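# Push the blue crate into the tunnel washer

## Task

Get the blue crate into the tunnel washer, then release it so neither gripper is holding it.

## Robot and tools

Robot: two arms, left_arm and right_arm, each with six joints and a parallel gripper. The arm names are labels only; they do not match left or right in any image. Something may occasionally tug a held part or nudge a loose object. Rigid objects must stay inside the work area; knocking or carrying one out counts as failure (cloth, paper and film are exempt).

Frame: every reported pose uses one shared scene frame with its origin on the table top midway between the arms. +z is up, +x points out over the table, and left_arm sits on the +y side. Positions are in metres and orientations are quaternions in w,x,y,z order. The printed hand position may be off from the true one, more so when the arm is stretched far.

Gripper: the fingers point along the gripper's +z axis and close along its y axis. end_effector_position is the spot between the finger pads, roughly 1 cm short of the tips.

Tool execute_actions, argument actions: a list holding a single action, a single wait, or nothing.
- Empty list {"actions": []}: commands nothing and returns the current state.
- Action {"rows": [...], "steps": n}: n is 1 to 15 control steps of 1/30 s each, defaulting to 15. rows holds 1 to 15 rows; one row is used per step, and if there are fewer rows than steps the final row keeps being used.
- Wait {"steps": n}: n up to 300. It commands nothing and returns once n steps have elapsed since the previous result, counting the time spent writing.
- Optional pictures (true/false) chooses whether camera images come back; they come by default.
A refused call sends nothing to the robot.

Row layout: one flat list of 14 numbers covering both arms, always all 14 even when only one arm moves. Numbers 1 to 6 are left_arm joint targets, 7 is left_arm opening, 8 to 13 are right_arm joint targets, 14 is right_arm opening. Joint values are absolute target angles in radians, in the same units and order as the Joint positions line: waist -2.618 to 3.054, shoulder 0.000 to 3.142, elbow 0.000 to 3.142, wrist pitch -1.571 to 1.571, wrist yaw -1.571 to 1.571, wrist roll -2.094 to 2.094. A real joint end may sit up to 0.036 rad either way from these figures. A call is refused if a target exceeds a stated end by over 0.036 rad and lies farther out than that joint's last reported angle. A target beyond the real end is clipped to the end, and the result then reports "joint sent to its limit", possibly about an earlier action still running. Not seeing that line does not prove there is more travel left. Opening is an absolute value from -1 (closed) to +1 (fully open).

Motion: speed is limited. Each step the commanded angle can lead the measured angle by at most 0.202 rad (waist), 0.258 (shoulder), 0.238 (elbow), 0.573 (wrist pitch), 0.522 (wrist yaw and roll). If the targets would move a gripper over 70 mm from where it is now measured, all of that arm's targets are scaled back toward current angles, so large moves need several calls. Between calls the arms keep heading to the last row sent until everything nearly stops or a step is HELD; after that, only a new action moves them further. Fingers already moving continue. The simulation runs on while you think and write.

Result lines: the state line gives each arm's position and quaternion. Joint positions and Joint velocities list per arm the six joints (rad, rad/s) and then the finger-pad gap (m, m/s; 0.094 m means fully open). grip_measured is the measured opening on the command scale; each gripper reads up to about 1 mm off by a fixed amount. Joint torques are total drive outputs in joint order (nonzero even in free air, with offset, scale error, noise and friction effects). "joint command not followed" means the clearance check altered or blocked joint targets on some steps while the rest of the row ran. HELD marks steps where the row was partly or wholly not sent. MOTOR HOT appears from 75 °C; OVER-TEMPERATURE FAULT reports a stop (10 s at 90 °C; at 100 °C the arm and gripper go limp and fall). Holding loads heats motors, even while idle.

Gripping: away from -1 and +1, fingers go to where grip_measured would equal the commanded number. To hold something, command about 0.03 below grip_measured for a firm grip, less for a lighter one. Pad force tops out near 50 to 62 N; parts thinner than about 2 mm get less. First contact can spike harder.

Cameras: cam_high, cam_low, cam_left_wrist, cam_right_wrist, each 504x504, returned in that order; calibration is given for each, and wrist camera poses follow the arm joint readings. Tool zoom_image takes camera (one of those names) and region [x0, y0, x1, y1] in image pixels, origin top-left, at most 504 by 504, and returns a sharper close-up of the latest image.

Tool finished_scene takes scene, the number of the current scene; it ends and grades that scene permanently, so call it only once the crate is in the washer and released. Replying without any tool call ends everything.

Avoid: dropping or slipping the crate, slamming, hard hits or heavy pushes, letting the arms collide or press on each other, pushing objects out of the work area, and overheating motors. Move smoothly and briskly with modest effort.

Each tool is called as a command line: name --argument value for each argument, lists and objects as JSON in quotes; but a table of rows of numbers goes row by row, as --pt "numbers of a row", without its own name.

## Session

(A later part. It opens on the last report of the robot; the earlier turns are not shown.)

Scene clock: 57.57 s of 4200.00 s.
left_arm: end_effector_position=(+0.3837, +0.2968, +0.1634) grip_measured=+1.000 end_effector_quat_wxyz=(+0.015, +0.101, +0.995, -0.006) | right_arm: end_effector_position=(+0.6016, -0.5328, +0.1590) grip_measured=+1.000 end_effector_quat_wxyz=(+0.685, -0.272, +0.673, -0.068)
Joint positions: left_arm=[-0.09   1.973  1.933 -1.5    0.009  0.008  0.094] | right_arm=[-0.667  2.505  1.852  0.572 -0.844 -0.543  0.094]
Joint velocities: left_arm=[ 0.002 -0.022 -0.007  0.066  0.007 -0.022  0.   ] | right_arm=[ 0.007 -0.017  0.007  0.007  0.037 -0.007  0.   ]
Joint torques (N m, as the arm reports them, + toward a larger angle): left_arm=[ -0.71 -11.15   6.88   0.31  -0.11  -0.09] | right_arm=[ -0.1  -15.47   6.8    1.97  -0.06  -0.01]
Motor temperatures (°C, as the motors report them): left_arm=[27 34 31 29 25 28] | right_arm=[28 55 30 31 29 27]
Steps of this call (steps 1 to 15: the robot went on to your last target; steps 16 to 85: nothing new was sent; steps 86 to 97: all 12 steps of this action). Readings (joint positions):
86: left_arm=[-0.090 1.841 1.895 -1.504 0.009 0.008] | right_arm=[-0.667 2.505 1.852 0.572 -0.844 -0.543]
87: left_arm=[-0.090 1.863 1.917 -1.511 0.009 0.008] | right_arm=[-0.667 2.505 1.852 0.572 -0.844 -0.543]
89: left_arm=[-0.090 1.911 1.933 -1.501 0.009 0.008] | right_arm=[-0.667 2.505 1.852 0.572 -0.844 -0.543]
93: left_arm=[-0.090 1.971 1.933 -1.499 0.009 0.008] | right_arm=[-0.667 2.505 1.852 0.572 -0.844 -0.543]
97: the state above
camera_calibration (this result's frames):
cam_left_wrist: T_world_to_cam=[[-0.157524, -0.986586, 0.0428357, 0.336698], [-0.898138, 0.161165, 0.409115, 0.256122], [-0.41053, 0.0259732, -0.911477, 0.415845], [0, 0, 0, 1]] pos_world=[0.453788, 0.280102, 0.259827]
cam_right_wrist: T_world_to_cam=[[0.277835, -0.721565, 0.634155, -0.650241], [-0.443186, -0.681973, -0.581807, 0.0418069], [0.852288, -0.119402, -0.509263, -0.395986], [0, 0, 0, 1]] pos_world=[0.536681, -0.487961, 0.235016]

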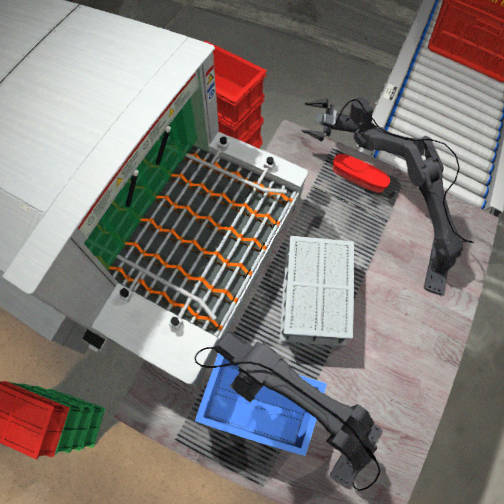

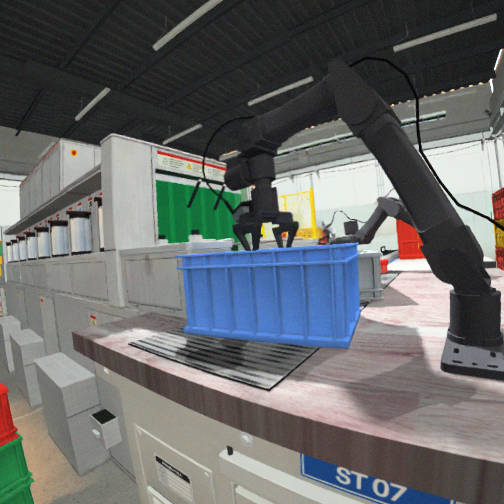

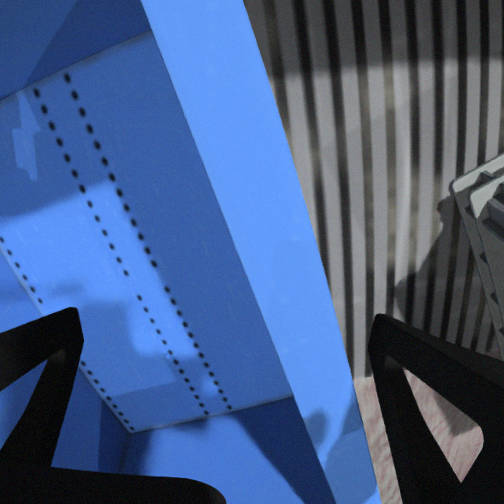

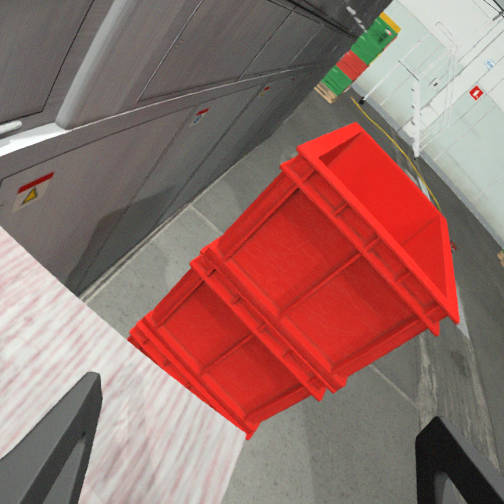

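A bit lower, then grip.

execute_actions --actions '[{"rows":[[-0.1,2.1,2.0,-1.5,0.0,0.0,1,-0.667,2.505,1.852,0.573,-0.844,-0.543,1]],"steps":10}]'

execute_actions --actions '[{"rows":[[-0.1,2.1,2.0,-1.5,0.0,0.0,-1,-0.667,2.505,1.852,0.573,-0.844,-0.543,1]],"steps":15}]'

execute_actions --actions '[{"rows":[[-0.1,2.1,2.5,-1.5,0.0,0.0,-1,-0.667,2.505,1.852,0.573,-0.844,-0.543,1]],"steps":15}]'

Scene clock: 63.30 s of 4200.00 s.
left_arm: end_effector_position=(+0.3976, +0.2941, +0.1196) grip_measured=+1.000 end_effector_quat_wxyz=(-0.036, +0.101, +0.994, -0.001) | right_arm: end_effector_position=(+0.6016, -0.5328, +0.1590) grip_measured=+1.000 end_effector_quat_wxyz=(+0.685, -0.272, +0.673, -0.068)
Joint positions: left_arm=[-0.09   2.127  1.985 -1.501  0.009  0.008  0.094] | right_arm=[-0.667  2.505  1.852  0.572 -0.844 -0.543  0.094]
Joint velocities: left_arm=[-0.017 -0.002 -0.017 -0.022 -0.022  0.022  0.   ] | right_arm=[ 0.007 -0.017 -0.007 -0.037 -0.007  0.022  0.   ]
Joint torques (N m, as the arm reports them, + toward a larger angle): left_arm=[ -0.76 -12.76   6.57   0.1   -0.1   -0.09] | right_arm=[ -0.04 -15.45   6.83   1.98  -0.05  -0.01]
Motor temperatures (°C, as the motors report them): left_arm=[27 34 31 28 25 28] | right_arm=[28 55 30 32 29 27]
Steps of this call (steps 1 to 15: the robot went on to your last target; steps 16 to 162: nothing new was sent; steps 163 to 172: all 10 steps of this action). Readings (joint positions):
163: left_arm=[-0.090 1.988 1.946 -1.509 0.009 0.008] | right_arm=[-0.667 2.505 1.852 0.572 -0.844 -0.543]
164: left_arm=[-0.090 2.010 1.969 -1.515 0.009 0.008] | right_arm=[-0.667 2.505 1.852 0.572 -0.844 -0.543]
166: left_arm=[-0.090 2.059 1.985 -1.503 0.009 0.008] | right_arm=[-0.667 2.505 1.852 0.572 -0.844 -0.543]
170: left_arm=[-0.090 2.124 1.985 -1.501 0.009 0.008] | right_arm=[-0.667 2.505 1.852 0.572 -0.844 -0.543]
172: the state above
camera_calibration (this result's frames):
cam_left_wrist: T_world_to_cam=[[-0.153363, -0.987406, 0.0388443, 0.337124], [-0.85175, 0.152018, 0.501411, 0.260126], [-0.501001, 0.0438123, -0.864337, 0.40679], [0, 0, 0, 1]] pos_world=[0.477067, 0.275512, 0.208078]
cam_right_wrist: T_world_to_cam=[[0.277835, -0.721565, 0.634155, -0.650241], [-0.443186, -0.681973, -0.581807, 0.0418069], [0.852288, -0.119402, -0.509263, -0.395986], [0, 0, 0, 1]] pos_world=[0.536681, -0.487961, 0.235016]

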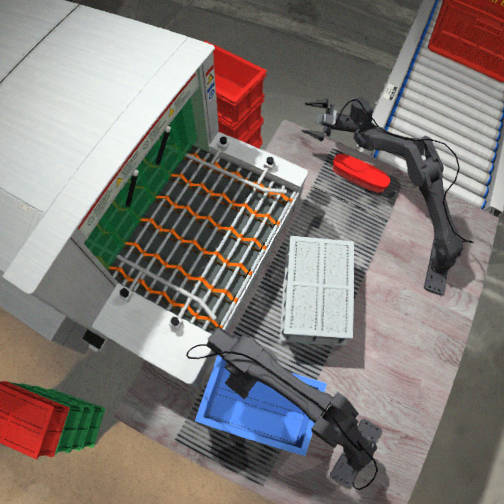

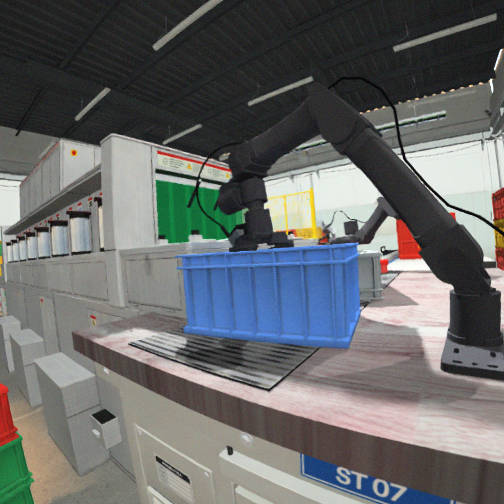

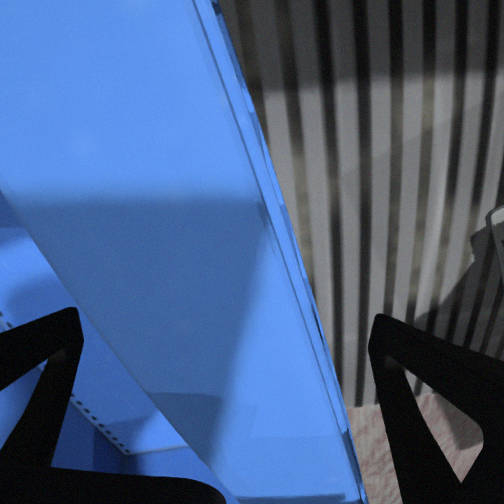

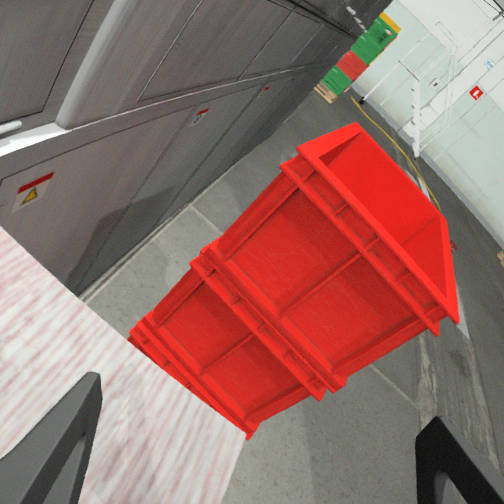

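Scene clock: 63.80 s of 4200.00 s.
left_arm: end_effector_position=(+0.3943, +0.2976, +0.1224) grip_measured=-0.722 end_effector_quat_wxyz=(-0.040, +0.085, +0.996, +0.011) | right_arm: end_effector_position=(+0.6016, -0.5328, +0.1590) grip_measured=+1.000 end_effector_quat_wxyz=(+0.685, -0.272, +0.673, -0.068)
Joint positions: left_arm=[-0.093  2.121  1.985 -1.516 -0.013 -0.027  0.013] | right_arm=[-0.667  2.505  1.852  0.572 -0.844 -0.543  0.094]
Joint velocities: left_arm=[ 0.017 -0.012 -0.037 -0.037  0.037 -0.066 -0.   ] | right_arm=[-0.002 -0.012 -0.017 -0.051  0.037 -0.007  0.   ]
Joint torques (N m, as the arm reports them, + toward a larger angle): left_arm=[ -0.48 -12.04   6.59   0.23   0.08   0.34] | right_arm=[  0.04 -15.46   6.78   1.98  -0.03  -0.03]
Motor temperatures (°C, as the motors report them): left_arm=[27 34 31 28 25 28] | right_arm=[28 55 30 32 29 27]
Steps of this call (steps 1 to 15: all 15 steps of this action). Readings (joint positions):
1: left_arm=[-0.090 2.126 1.985 -1.501 0.009 0.008] | right_arm=[-0.667 2.505 1.852 0.572 -0.844 -0.543]
2: left_arm=[-0.090 2.126 1.985 -1.501 0.009 0.008] | right_arm=[-0.667 2.505 1.852 0.572 -0.844 -0.543]
4: left_arm=[-0.096 2.126 1.985 -1.498 0.030 0.001] | right_arm=[-0.667 2.505 1.852 0.572 -0.844 -0.543]
8: left_arm=[-0.098 2.119 1.985 -1.545 -0.029 -0.032] | right_arm=[-0.667 2.505 1.852 0.572 -0.844 -0.543]
15: the state above
camera_calibration (this result's frames):
cam_left_wrist: T_world_to_cam=[[-0.122974, -0.992322, 0.0132088, 0.332614], [-0.853778, 0.112571, 0.508322, 0.267146], [-0.505906, 0.0512328, -0.861066, 0.406671], [0, 0, 0, 1]] pos_world=[0.474724, 0.279153, 0.20998]
cam_right_wrist: T_world_to_cam=[[0.277835, -0.721565, 0.634155, -0.650241], [-0.443186, -0.681973, -0.581807, 0.0418069], [0.852288, -0.119402, -0.509263, -0.395986], [0, 0, 0, 1]] pos_world=[0.536681, -0.487961, 0.235016]

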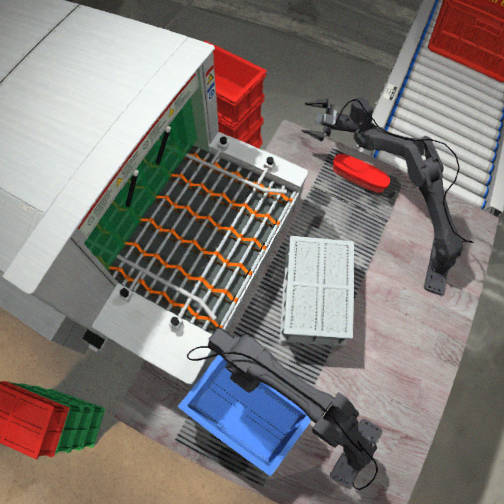

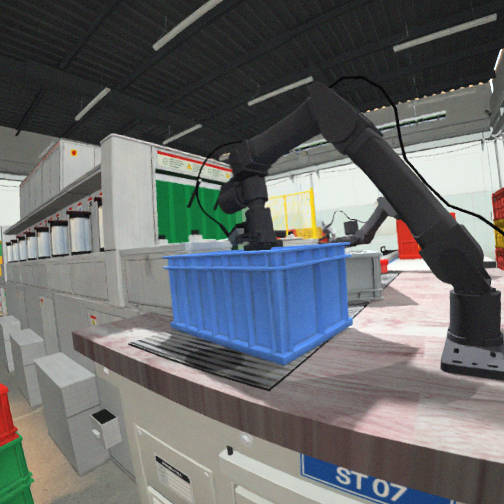

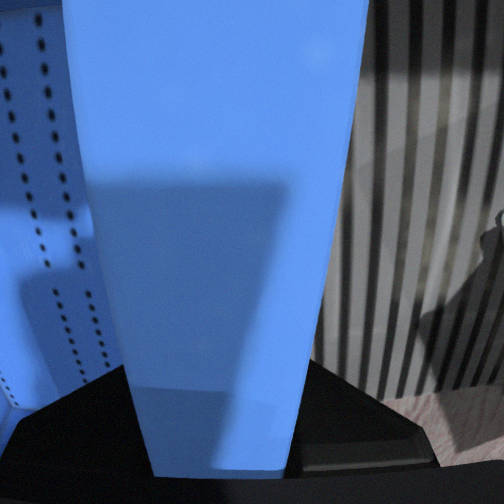

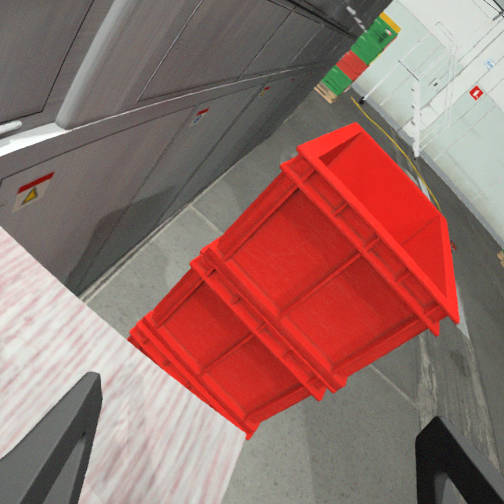

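Scene clock: 64.30 s of 4200.00 s.
left_arm: end_effector_position=(+0.4219, +0.2707, +0.1501) grip_measured=-0.702 end_effector_quat_wxyz=(+0.005, +0.023, +0.999, -0.041) | right_arm: end_effector_position=(+0.6016, -0.5328, +0.1590) grip_measured=+1.000 end_effector_quat_wxyz=(+0.685, -0.272, +0.673, -0.068)
Joint positions: left_arm=[-0.103  2.178  2.188 -1.557  0.08  -0.162  0.014] | right_arm=[-0.667  2.505  1.852  0.572 -0.844 -0.543  0.094]
Joint velocities: left_arm=[ 0.002  0.007 -0.017 -0.066  0.066 -0.007 -0.   ] | right_arm=[-0.007 -0.027  0.007  0.037 -0.051  0.007  0.   ]
Joint torques (N m, as the arm reports them, + toward a larger angle): left_arm=[  0.24 -15.64  19.11   0.66  -0.5    1.41] | right_arm=[  0.09 -15.4    6.84   1.97  -0.04  -0.02]
Motor temperatures (°C, as the motors report them): left_arm=[27 35 32 28 25 28] | right_arm=[28 56 30 32 29 27]
Steps of this call (steps 1 to 15: all 15 steps of this action). Readings (joint positions):
1: left_arm=[-0.093 2.129 2.018 -1.534 -0.012 -0.027] | right_arm=[-0.667 2.505 1.852 0.572 -0.844 -0.543]
2: left_arm=[-0.092 2.148 2.076 -1.554 -0.002 -0.027] | right_arm=[-0.667 2.505 1.852 0.572 -0.844 -0.543]
4: left_arm=[-0.090 2.167 2.137 -1.556 0.068 -0.074] | right_arm=[-0.667 2.505 1.852 0.572 -0.844 -0.543]
8: left_arm=[-0.096 2.178 2.169 -1.557 0.085 -0.144] | right_arm=[-0.667 2.505 1.852 0.572 -0.844 -0.543]
15: the state above
camera_calibration (this result's frames):
cam_left_wrist: T_world_to_cam=[[-0.00171662, -0.993334, 0.115263, 0.242795], [-0.902219, 0.0512487, 0.428223, 0.328691], [-0.431276, -0.103257, -0.896292, 0.46148], [0, 0, 0, 1]] pos_world=[0.495993, 0.271983, 0.244883]
cam_right_wrist: T_world_to_cam=[[0.277835, -0.721565, 0.634155, -0.650241], [-0.443186, -0.681973, -0.581807, 0.0418069], [0.852288, -0.119402, -0.509263, -0.395986], [0, 0, 0, 1]] pos_world=[0.536681, -0.487961, 0.235016]

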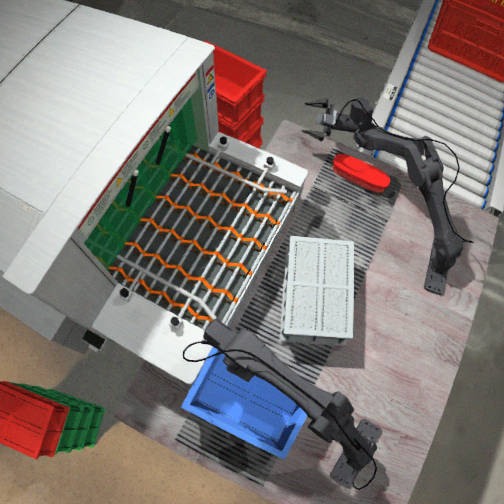

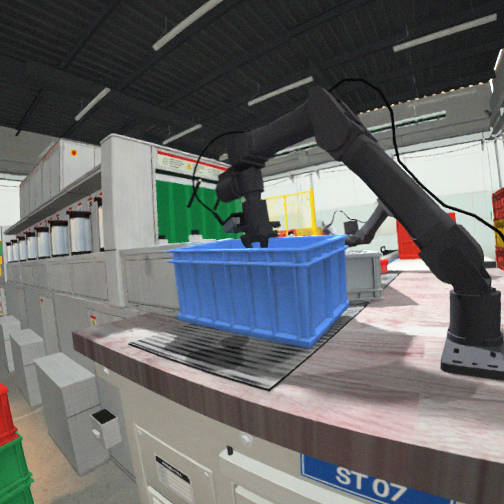

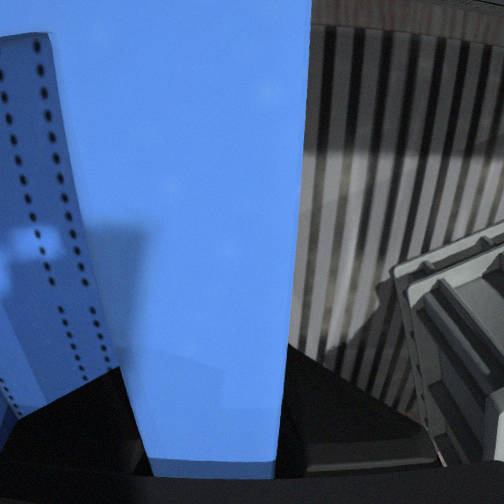

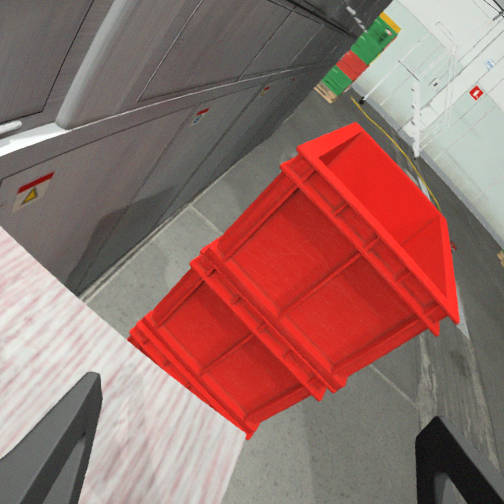

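execute_actions --actions '[{"rows":[[-0.1,2.1,2.55,-1.3,0.0,0.0,-1,-0.667,2.505,1.852,0.573,-0.844,-0.543,1]],"steps":15}]'

Scene clock: 66.63 s of 4200.00 s.
left_arm: end_effector_position=(+0.4226, +0.2706, +0.1501) grip_measured=-0.705 end_effector_quat_wxyz=(+0.006, +0.020, +0.999, -0.042) | right_arm: end_effector_position=(+0.6016, -0.5328, +0.1590) grip_measured=+1.000 end_effector_quat_wxyz=(+0.685, -0.272, +0.673, -0.068)
Joint positions: left_arm=[-0.103  2.178  2.188 -1.554  0.08  -0.169  0.014] | right_arm=[-0.667  2.505  1.852  0.572 -0.844 -0.543  0.094]
Joint velocities: left_arm=[ 0.002  0.007 -0.002 -0.037 -0.081 -0.095  0.002] | right_arm=[-0.002  0.012  0.007 -0.051  0.007 -0.022  0.   ]
Joint torques (N m, as the arm reports them, + toward a larger angle): left_arm=[  0.24 -14.9   16.92   1.79  -0.41   1.23] | right_arm=[  0.04 -15.42   6.85   1.98  -0.05   0.  ]
Motor temperatures (°C, as the motors report them): left_arm=[27 36 36 28 25 28] | right_arm=[28 56 30 32 29 27]
Steps of this call (steps 1 to 15: the robot went on to your last target; steps 16 to 55: nothing new was sent; steps 56 to 70: all 15 steps of this action). Readings (joint positions):
56: left_arm=[-0.103 2.178 2.188 -1.554 0.080 -0.165] | right_arm=[-0.667 2.505 1.852 0.572 -0.844 -0.543]
57: left_arm=[-0.103 2.178 2.188 -1.554 0.080 -0.167] | right_arm=[-0.667 2.505 1.852 0.572 -0.844 -0.543]
59: left_arm=[-0.103 2.178 2.188 -1.554 0.080 -0.169] | right_arm=[-0.667 2.505 1.852 0.572 -0.844 -0.543]
63: left_arm=[-0.103 2.178 2.188 -1.554 0.080 -0.169] | right_arm=[-0.667 2.505 1.852 0.572 -0.844 -0.543]
70: the state above
camera_calibration (this result's frames):
cam_left_wrist: T_world_to_cam=[[0.00522535, -0.99325, 0.115875, 0.239611], [-0.903425, 0.0449896, 0.42638, 0.331755], [-0.428715, -0.106912, -0.897092, 0.461787], [0, 0, 0, 1]] pos_world=[0.496439, 0.272439, 0.245047]
cam_right_wrist: T_world_to_cam=[[0.277835, -0.721565, 0.634155, -0.650241], [-0.443186, -0.681973, -0.581807, 0.0418069], [0.852288, -0.119402, -0.509263, -0.395986], [0, 0, 0, 1]] pos_world=[0.536681, -0.487961, 0.235016]

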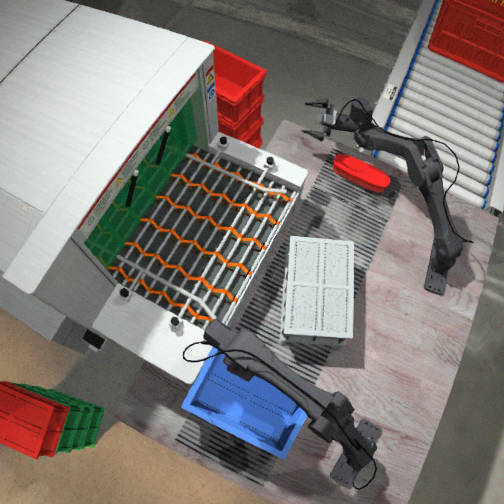

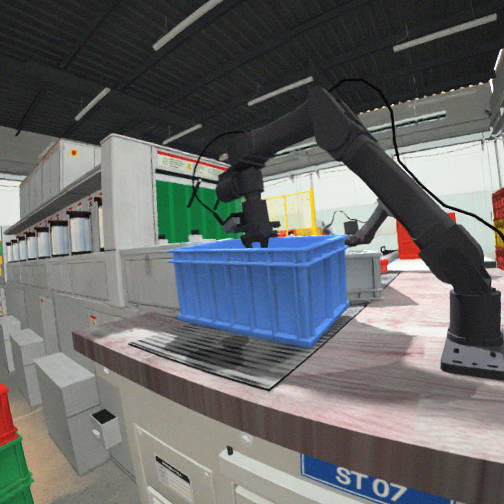

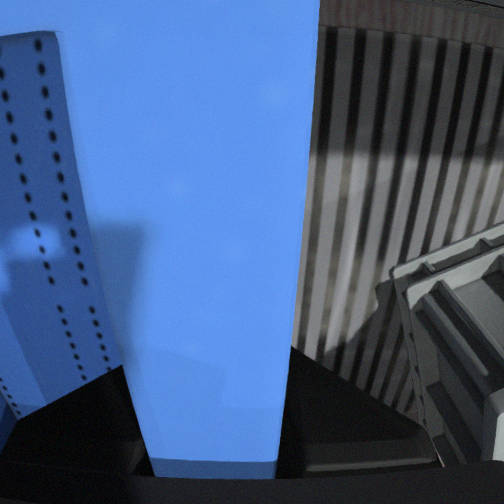

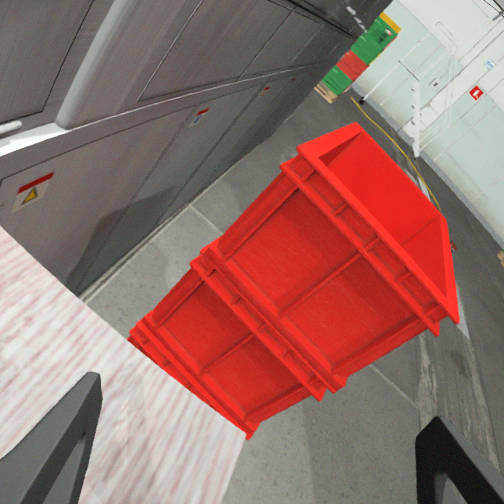

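execute_actions --actions '[{"rows":[[-0.1,1.6,2.2,-1.5,0.0,0.0,-1,-0.667,2.505,1.852,0.573,-0.844,-0.543,1]],"steps":15}]'

Scene clock: 69.60 s of 4200.00 s.
left_arm: end_effector_position=(+0.3676, +0.2797, +0.3057) grip_measured=-0.717 end_effector_quat_wxyz=(+0.201, +0.053, +0.975, -0.080) | right_arm: end_effector_position=(+0.6016, -0.5328, +0.1590) grip_measured=+1.000 end_effector_quat_wxyz=(+0.685, -0.272, +0.673, -0.068)
Joint positions: left_arm=[-0.103  1.731  2.137 -1.55   0.094 -0.119  0.013] | right_arm=[-0.667  2.505  1.852  0.572 -0.844 -0.543  0.094]
Joint velocities: left_arm=[ 0.002 -0.984  0.183  0.198 -0.154  0.593 -0.   ] | right_arm=[ 0.012  0.012  0.012  0.037  0.007 -0.007  0.   ]
Joint torques (N m, as the arm reports them, + toward a larger angle): left_arm=[  0.25 -10.92   8.57   1.06  -0.34   0.05] | right_arm=[  0.05 -15.43   6.86   1.99  -0.03  -0.01]
Motor temperatures (°C, as the motors report them): left_arm=[27 37 38 29 25 29] | right_arm=[28 56 30 32 29 27]
Steps of this call (steps 1 to 15: the robot went on to your last target; steps 16 to 74: nothing new was sent; steps 75 to 89: all 15 steps of this action). Readings (joint positions):
75: left_arm=[-0.103 2.166 2.171 -1.555 0.080 -0.168] | right_arm=[-0.667 2.505 1.852 0.572 -0.844 -0.543]
76: left_arm=[-0.103 2.148 2.158 -1.556 0.081 -0.157] | right_arm=[-0.667 2.505 1.852 0.572 -0.844 -0.543]
78: left_arm=[-0.103 2.099 2.145 -1.556 0.084 -0.144] | right_arm=[-0.667 2.505 1.852 0.572 -0.844 -0.543]
82: left_arm=[-0.103 1.974 2.134 -1.556 0.098 -0.149] | right_arm=[-0.667 2.505 1.852 0.572 -0.844 -0.543]
89: the state above
camera_calibration (this result's frames):
cam_left_wrist: T_world_to_cam=[[-0.106377, -0.977604, 0.181587, 0.247405], [-0.99254, 0.11534, 0.0395019, 0.346646], [-0.0595614, -0.17603, -0.982581, 0.48859], [0, 0, 0, 1]] pos_world=[0.39948, 0.287889, 0.42146]
cam_right_wrist: T_world_to_cam=[[0.277835, -0.721565, 0.634155, -0.650241], [-0.443186, -0.681973, -0.581807, 0.0418069], [0.852288, -0.119402, -0.509263, -0.395986], [0, 0, 0, 1]] pos_world=[0.536681, -0.487961, 0.235016]

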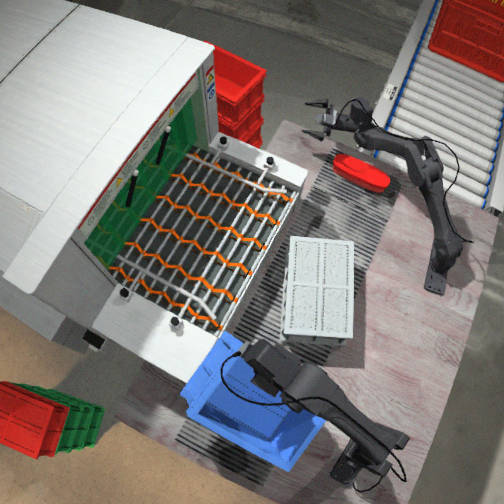

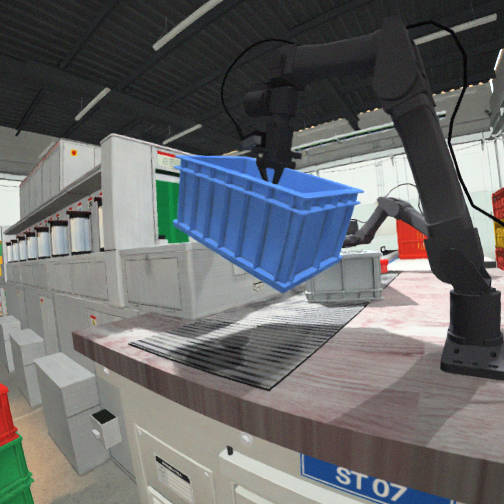

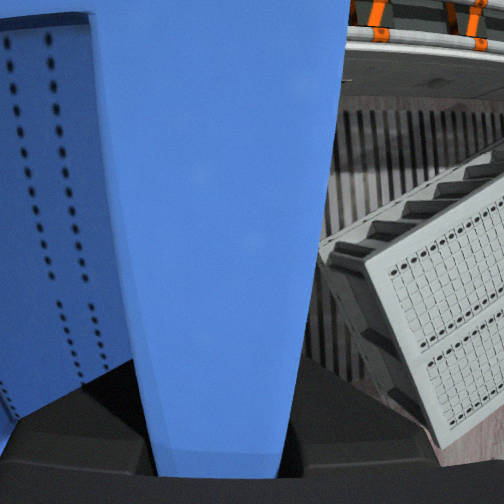

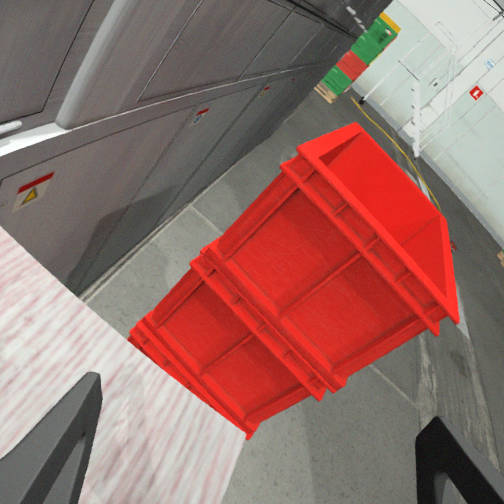

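execute_actions --actions '[{"rows":[[-0.15,1.8,2.5,-1.2,0.0,0.0,-1,-0.667,2.505,1.852,0.573,-0.844,-0.543,1]],"steps":15}]'

Scene clock: 72.77 s of 4200.00 s.
left_arm: end_effector_position=(+0.4472, +0.2542, +0.4088) grip_measured=-0.717 end_effector_quat_wxyz=(+0.428, +0.108, +0.894, -0.074) | right_arm: end_effector_position=(+0.6016, -0.5328, +0.1590) grip_measured=+1.000 end_effector_quat_wxyz=(+0.685, -0.272, +0.673, -0.068)
Joint positions: left_arm=[-0.146  1.839  2.455 -1.289  0.032 -0.026  0.013] | right_arm=[-0.667  2.505  1.852  0.572 -0.844 -0.543  0.094]
Joint velocities: left_arm=[ 0.012 -0.002  0.012  0.007 -0.007 -0.051  0.001] | right_arm=[ 0.007 -0.002 -0.012 -0.051 -0.051  0.007  0.   ]
Joint torques (N m, as the arm reports them, + toward a larger angle): left_arm=[ -0.21 -10.96   8.56   2.47  -0.31   0.29] | right_arm=[ -0.02 -15.43   6.79   1.98  -0.05  -0.02]
Motor temperatures (°C, as the motors report them): left_arm=[27 36 37 29 25 29] | right_arm=[28 57 30 32 29 27]
Steps of this call (steps 1 to 30: the robot went on to your last target; steps 31 to 80: nothing new was sent; steps 81 to 95: all 15 steps of this action). Readings (joint positions):
81: left_arm=[-0.105 1.635 2.210 -1.548 0.038 -0.029] | right_arm=[-0.667 2.505 1.852 0.572 -0.844 -0.543]
82: left_arm=[-0.109 1.669 2.264 -1.546 0.034 -0.038] | right_arm=[-0.667 2.505 1.852 0.572 -0.844 -0.543]
84: left_arm=[-0.120 1.743 2.363 -1.491 0.032 -0.037] | right_arm=[-0.667 2.505 1.852 0.572 -0.844 -0.543]
88: left_arm=[-0.141 1.831 2.448 -1.326 0.033 -0.028] | right_arm=[-0.667 2.505 1.852 0.572 -0.844 -0.543]
95: the state above
camera_calibration (this result's frames):
cam_left_wrist: T_world_to_cam=[[-0.25303, -0.96262, 0.0966363, 0.308792], [-0.883507, 0.189218, -0.4285, 0.5483], [0.394197, -0.193802, -0.898359, 0.357259], [0, 0, 0, 1]] pos_world=[0.42173, 0.262738, 0.526053]
cam_right_wrist: T_world_to_cam=[[0.277835, -0.721565, 0.634155, -0.650241], [-0.443186, -0.681973, -0.581807, 0.0418069], [0.852288, -0.119402, -0.509263, -0.395986], [0, 0, 0, 1]] pos_world=[0.536681, -0.487961, 0.235016]

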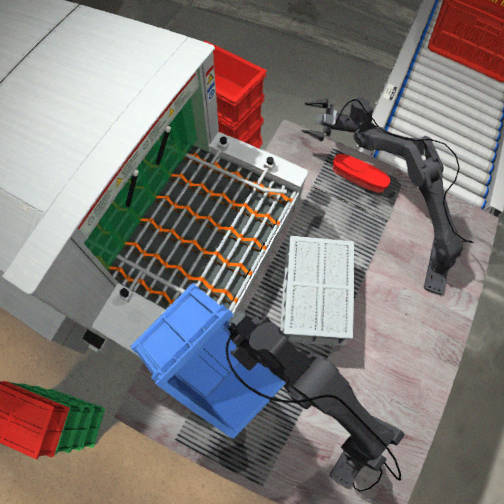

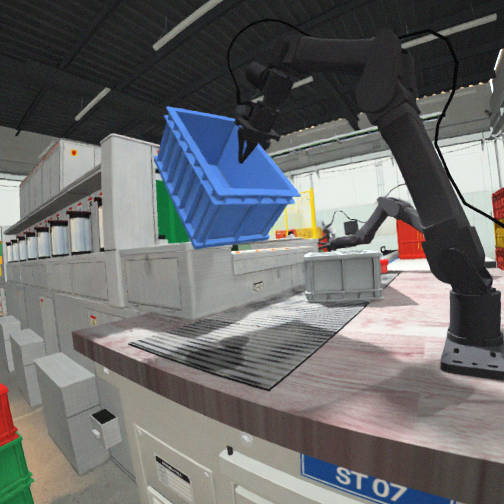

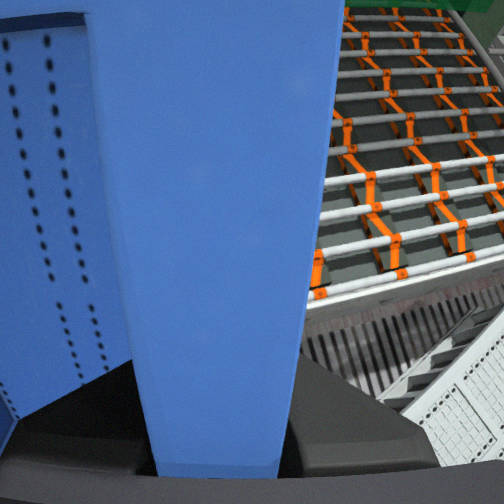

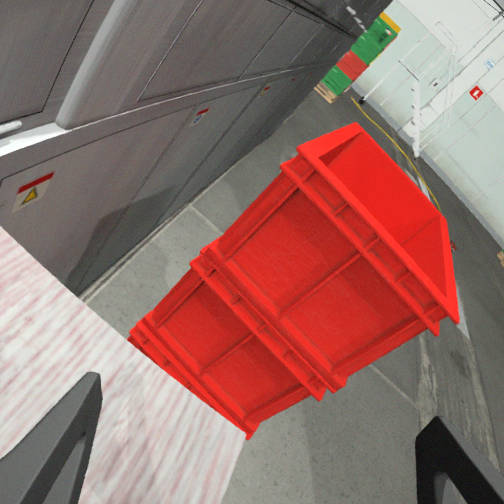

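execute_actions --actions '[{"rows":[[-0.5,2.0,2.5,-1.2,0.0,-0.3,-1,-0.667,2.505,1.852,0.573,-0.844,-0.543,1]],"steps":15}]'

Scene clock: 75.23 s of 4200.00 s.
left_arm: end_effector_position=(+0.4217, +0.0922, +0.3256) grip_measured=-0.716 end_effector_quat_wxyz=(+0.322, +0.152, +0.925, -0.131) | right_arm: end_effector_position=(+0.6016, -0.5328, +0.1590) grip_measured=+1.000 end_effector_quat_wxyz=(+0.685, -0.272, +0.673, -0.068)
Joint positions: left_arm=[-0.51   2.032  2.474 -1.305 -0.043 -0.273  0.013] | right_arm=[-0.667  2.505  1.852  0.572 -0.844 -0.543  0.094]
Joint velocities: left_arm=[ 0.022  0.056 -0.017  0.198  0.286 -0.125 -0.001] | right_arm=[ 0.017 -0.017 -0.007  0.007 -0.037 -0.037  0.   ]
Joint torques (N m, as the arm reports them, + toward a larger angle): left_arm=[  0.84 -12.68   7.42   1.99  -0.09   0.  ] | right_arm=[  0.02 -15.38   6.9    1.97  -0.04  -0.01]
Motor temperatures (°C, as the motors report them): left_arm=[27 36 37 30 26 29] | right_arm=[28 57 30 32 29 27]
Steps of this call (steps 1 to 15: the robot went on to your last target; steps 16 to 59: nothing new was sent; steps 60 to 74: all 15 steps of this action). Readings (joint positions):
60: left_arm=[-0.159 1.852 2.460 -1.292 0.021 -0.052] | right_arm=[-0.667 2.505 1.852 0.572 -0.844 -0.543]
61: left_arm=[-0.181 1.867 2.471 -1.291 -0.005 -0.087] | right_arm=[-0.667 2.505 1.852 0.572 -0.844 -0.543]
63: left_arm=[-0.246 1.912 2.474 -1.287 -0.022 -0.145] | right_arm=[-0.667 2.505 1.852 0.572 -0.844 -0.543]
67: left_arm=[-0.421 2.012 2.474 -1.307 -0.076 -0.227] | right_arm=[-0.667 2.505 1.852 0.572 -0.844 -0.543]
74: the state above
camera_calibration (this result's frames):
cam_left_wrist: T_world_to_cam=[[-0.349584, -0.915989, 0.196864, 0.158225], [-0.923821, 0.302012, -0.235254, 0.464508], [0.156035, -0.264107, -0.951788, 0.385485], [0, 0, 0, 1]] pos_world=[0.424286, 0.106454, 0.445028]
cam_right_wrist: T_world_to_cam=[[0.277835, -0.721565, 0.634155, -0.650241], [-0.443186, -0.681973, -0.581807, 0.0418069], [0.852288, -0.119402, -0.509263, -0.395986], [0, 0, 0, 1]] pos_world=[0.536681, -0.487961, 0.235016]

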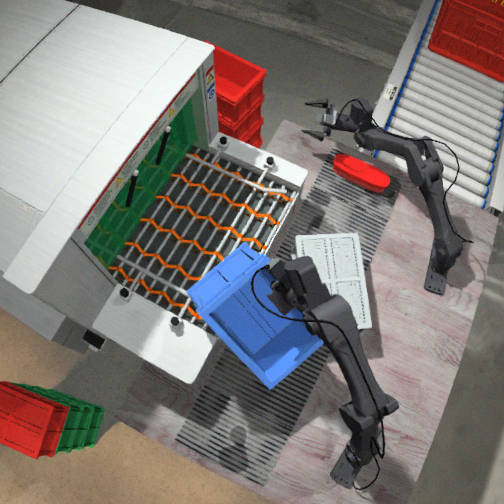

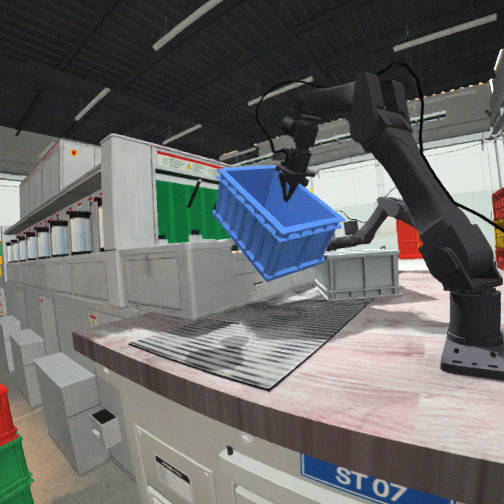

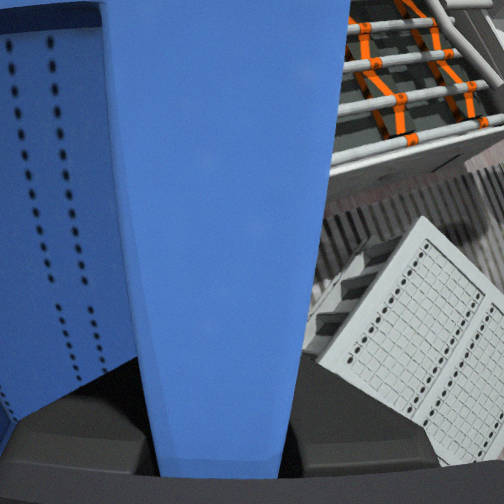

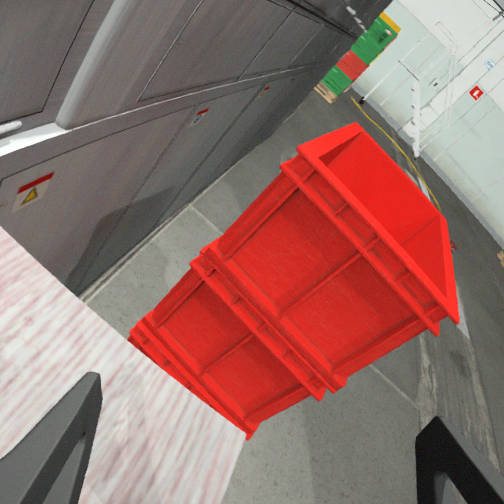

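Extend further onto rollers.

execute_actions --actions '[{"rows":[[-0.35,2.3,2.9,-1.1,0.0,-0.3,-1,-0.667,2.505,1.852,0.573,-0.844,-0.543,1]],"steps":15}]'

Scene clock: 77.37 s of 4200.00 s.
left_arm: end_effector_position=(+0.4895, +0.1179, +0.3508) grip_measured=-0.715 end_effector_quat_wxyz=(+0.371, +0.046, +0.909, -0.186) | right_arm: end_effector_position=(+0.6016, -0.5328, +0.1590) grip_measured=+1.000 end_effector_quat_wxyz=(+0.685, -0.272, +0.673, -0.068)
Joint positions: left_arm=[-0.376  2.259  2.879 -1.336  0.025 -0.392  0.013] | right_arm=[-0.667  2.505  1.852  0.572 -0.844 -0.543  0.094]
Joint velocities: left_arm=[-0.022 -0.007 -0.002  0.007 -0.051 -0.007  0.001] | right_arm=[ 0.022  0.002 -0.002  0.022  0.037 -0.022  0.   ]
Joint torques (N m, as the arm reports them, + toward a larger angle): left_arm=[ 2.08 -7.25  6.6   3.86 -0.22  1.12] | right_arm=[ -0.03 -15.45   6.84   1.97  -0.05  -0.03]
Motor temperatures (°C, as the motors report them): left_arm=[27 36 36 31 25 29] | right_arm=[28 57 30 32 29 27]
Steps of this call (steps 1 to 30: the robot went on to your last target; steps 31 to 49: nothing new was sent; steps 50 to 64: all 15 steps of this action). Readings (joint positions):
50: left_arm=[-0.495 2.061 2.507 -1.300 -0.016 -0.287] | right_arm=[-0.667 2.505 1.852 0.572 -0.844 -0.543]
51: left_arm=[-0.483 2.101 2.566 -1.309 -0.006 -0.293] | right_arm=[-0.667 2.505 1.852 0.572 -0.844 -0.543]
53: left_arm=[-0.446 2.187 2.696 -1.327 -0.035 -0.324] | right_arm=[-0.667 2.505 1.852 0.572 -0.844 -0.543]
57: left_arm=[-0.391 2.251 2.863 -1.339 -0.001 -0.384] | right_arm=[-0.667 2.505 1.852 0.572 -0.844 -0.543]
64: the state above
camera_calibration (this result's frames):
cam_left_wrist: T_world_to_cam=[[-0.208698, -0.910954, 0.35582, 0.0751458], [-0.941206, 0.0882531, -0.326101, 0.590897], [0.265661, -0.402957, -0.875814, 0.341708], [0, 0, 0, 1]] pos_world=[0.481061, 0.153999, 0.465227]
cam_right_wrist: T_world_to_cam=[[0.277835, -0.721565, 0.634155, -0.650241], [-0.443186, -0.681973, -0.581807, 0.0418069], [0.852288, -0.119402, -0.509263, -0.395986], [0, 0, 0, 1]] pos_world=[0.536681, -0.487961, 0.235016]

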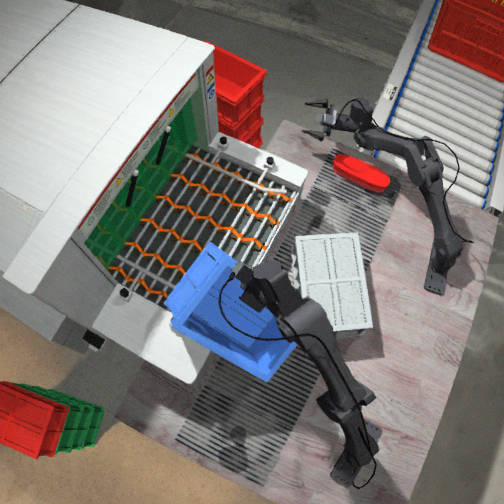

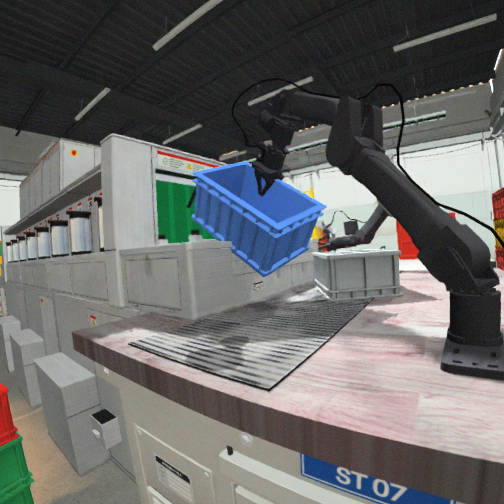

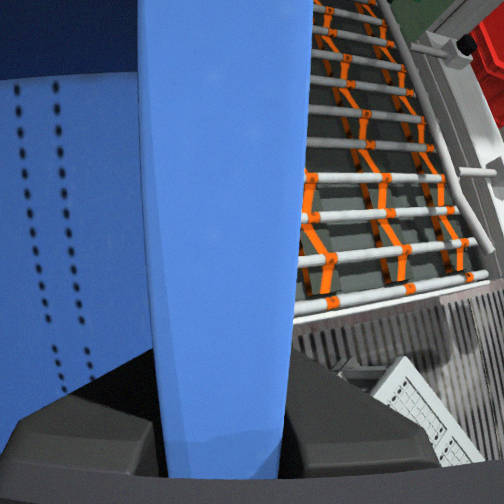

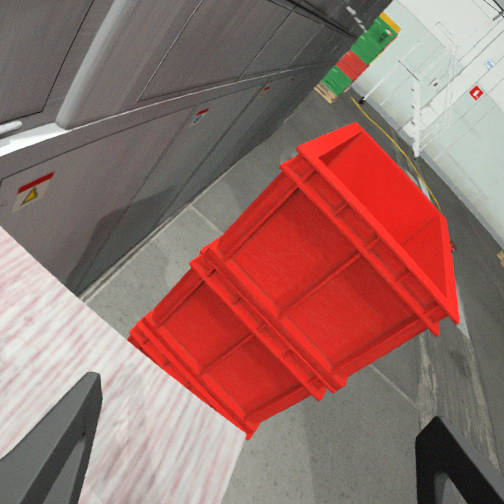

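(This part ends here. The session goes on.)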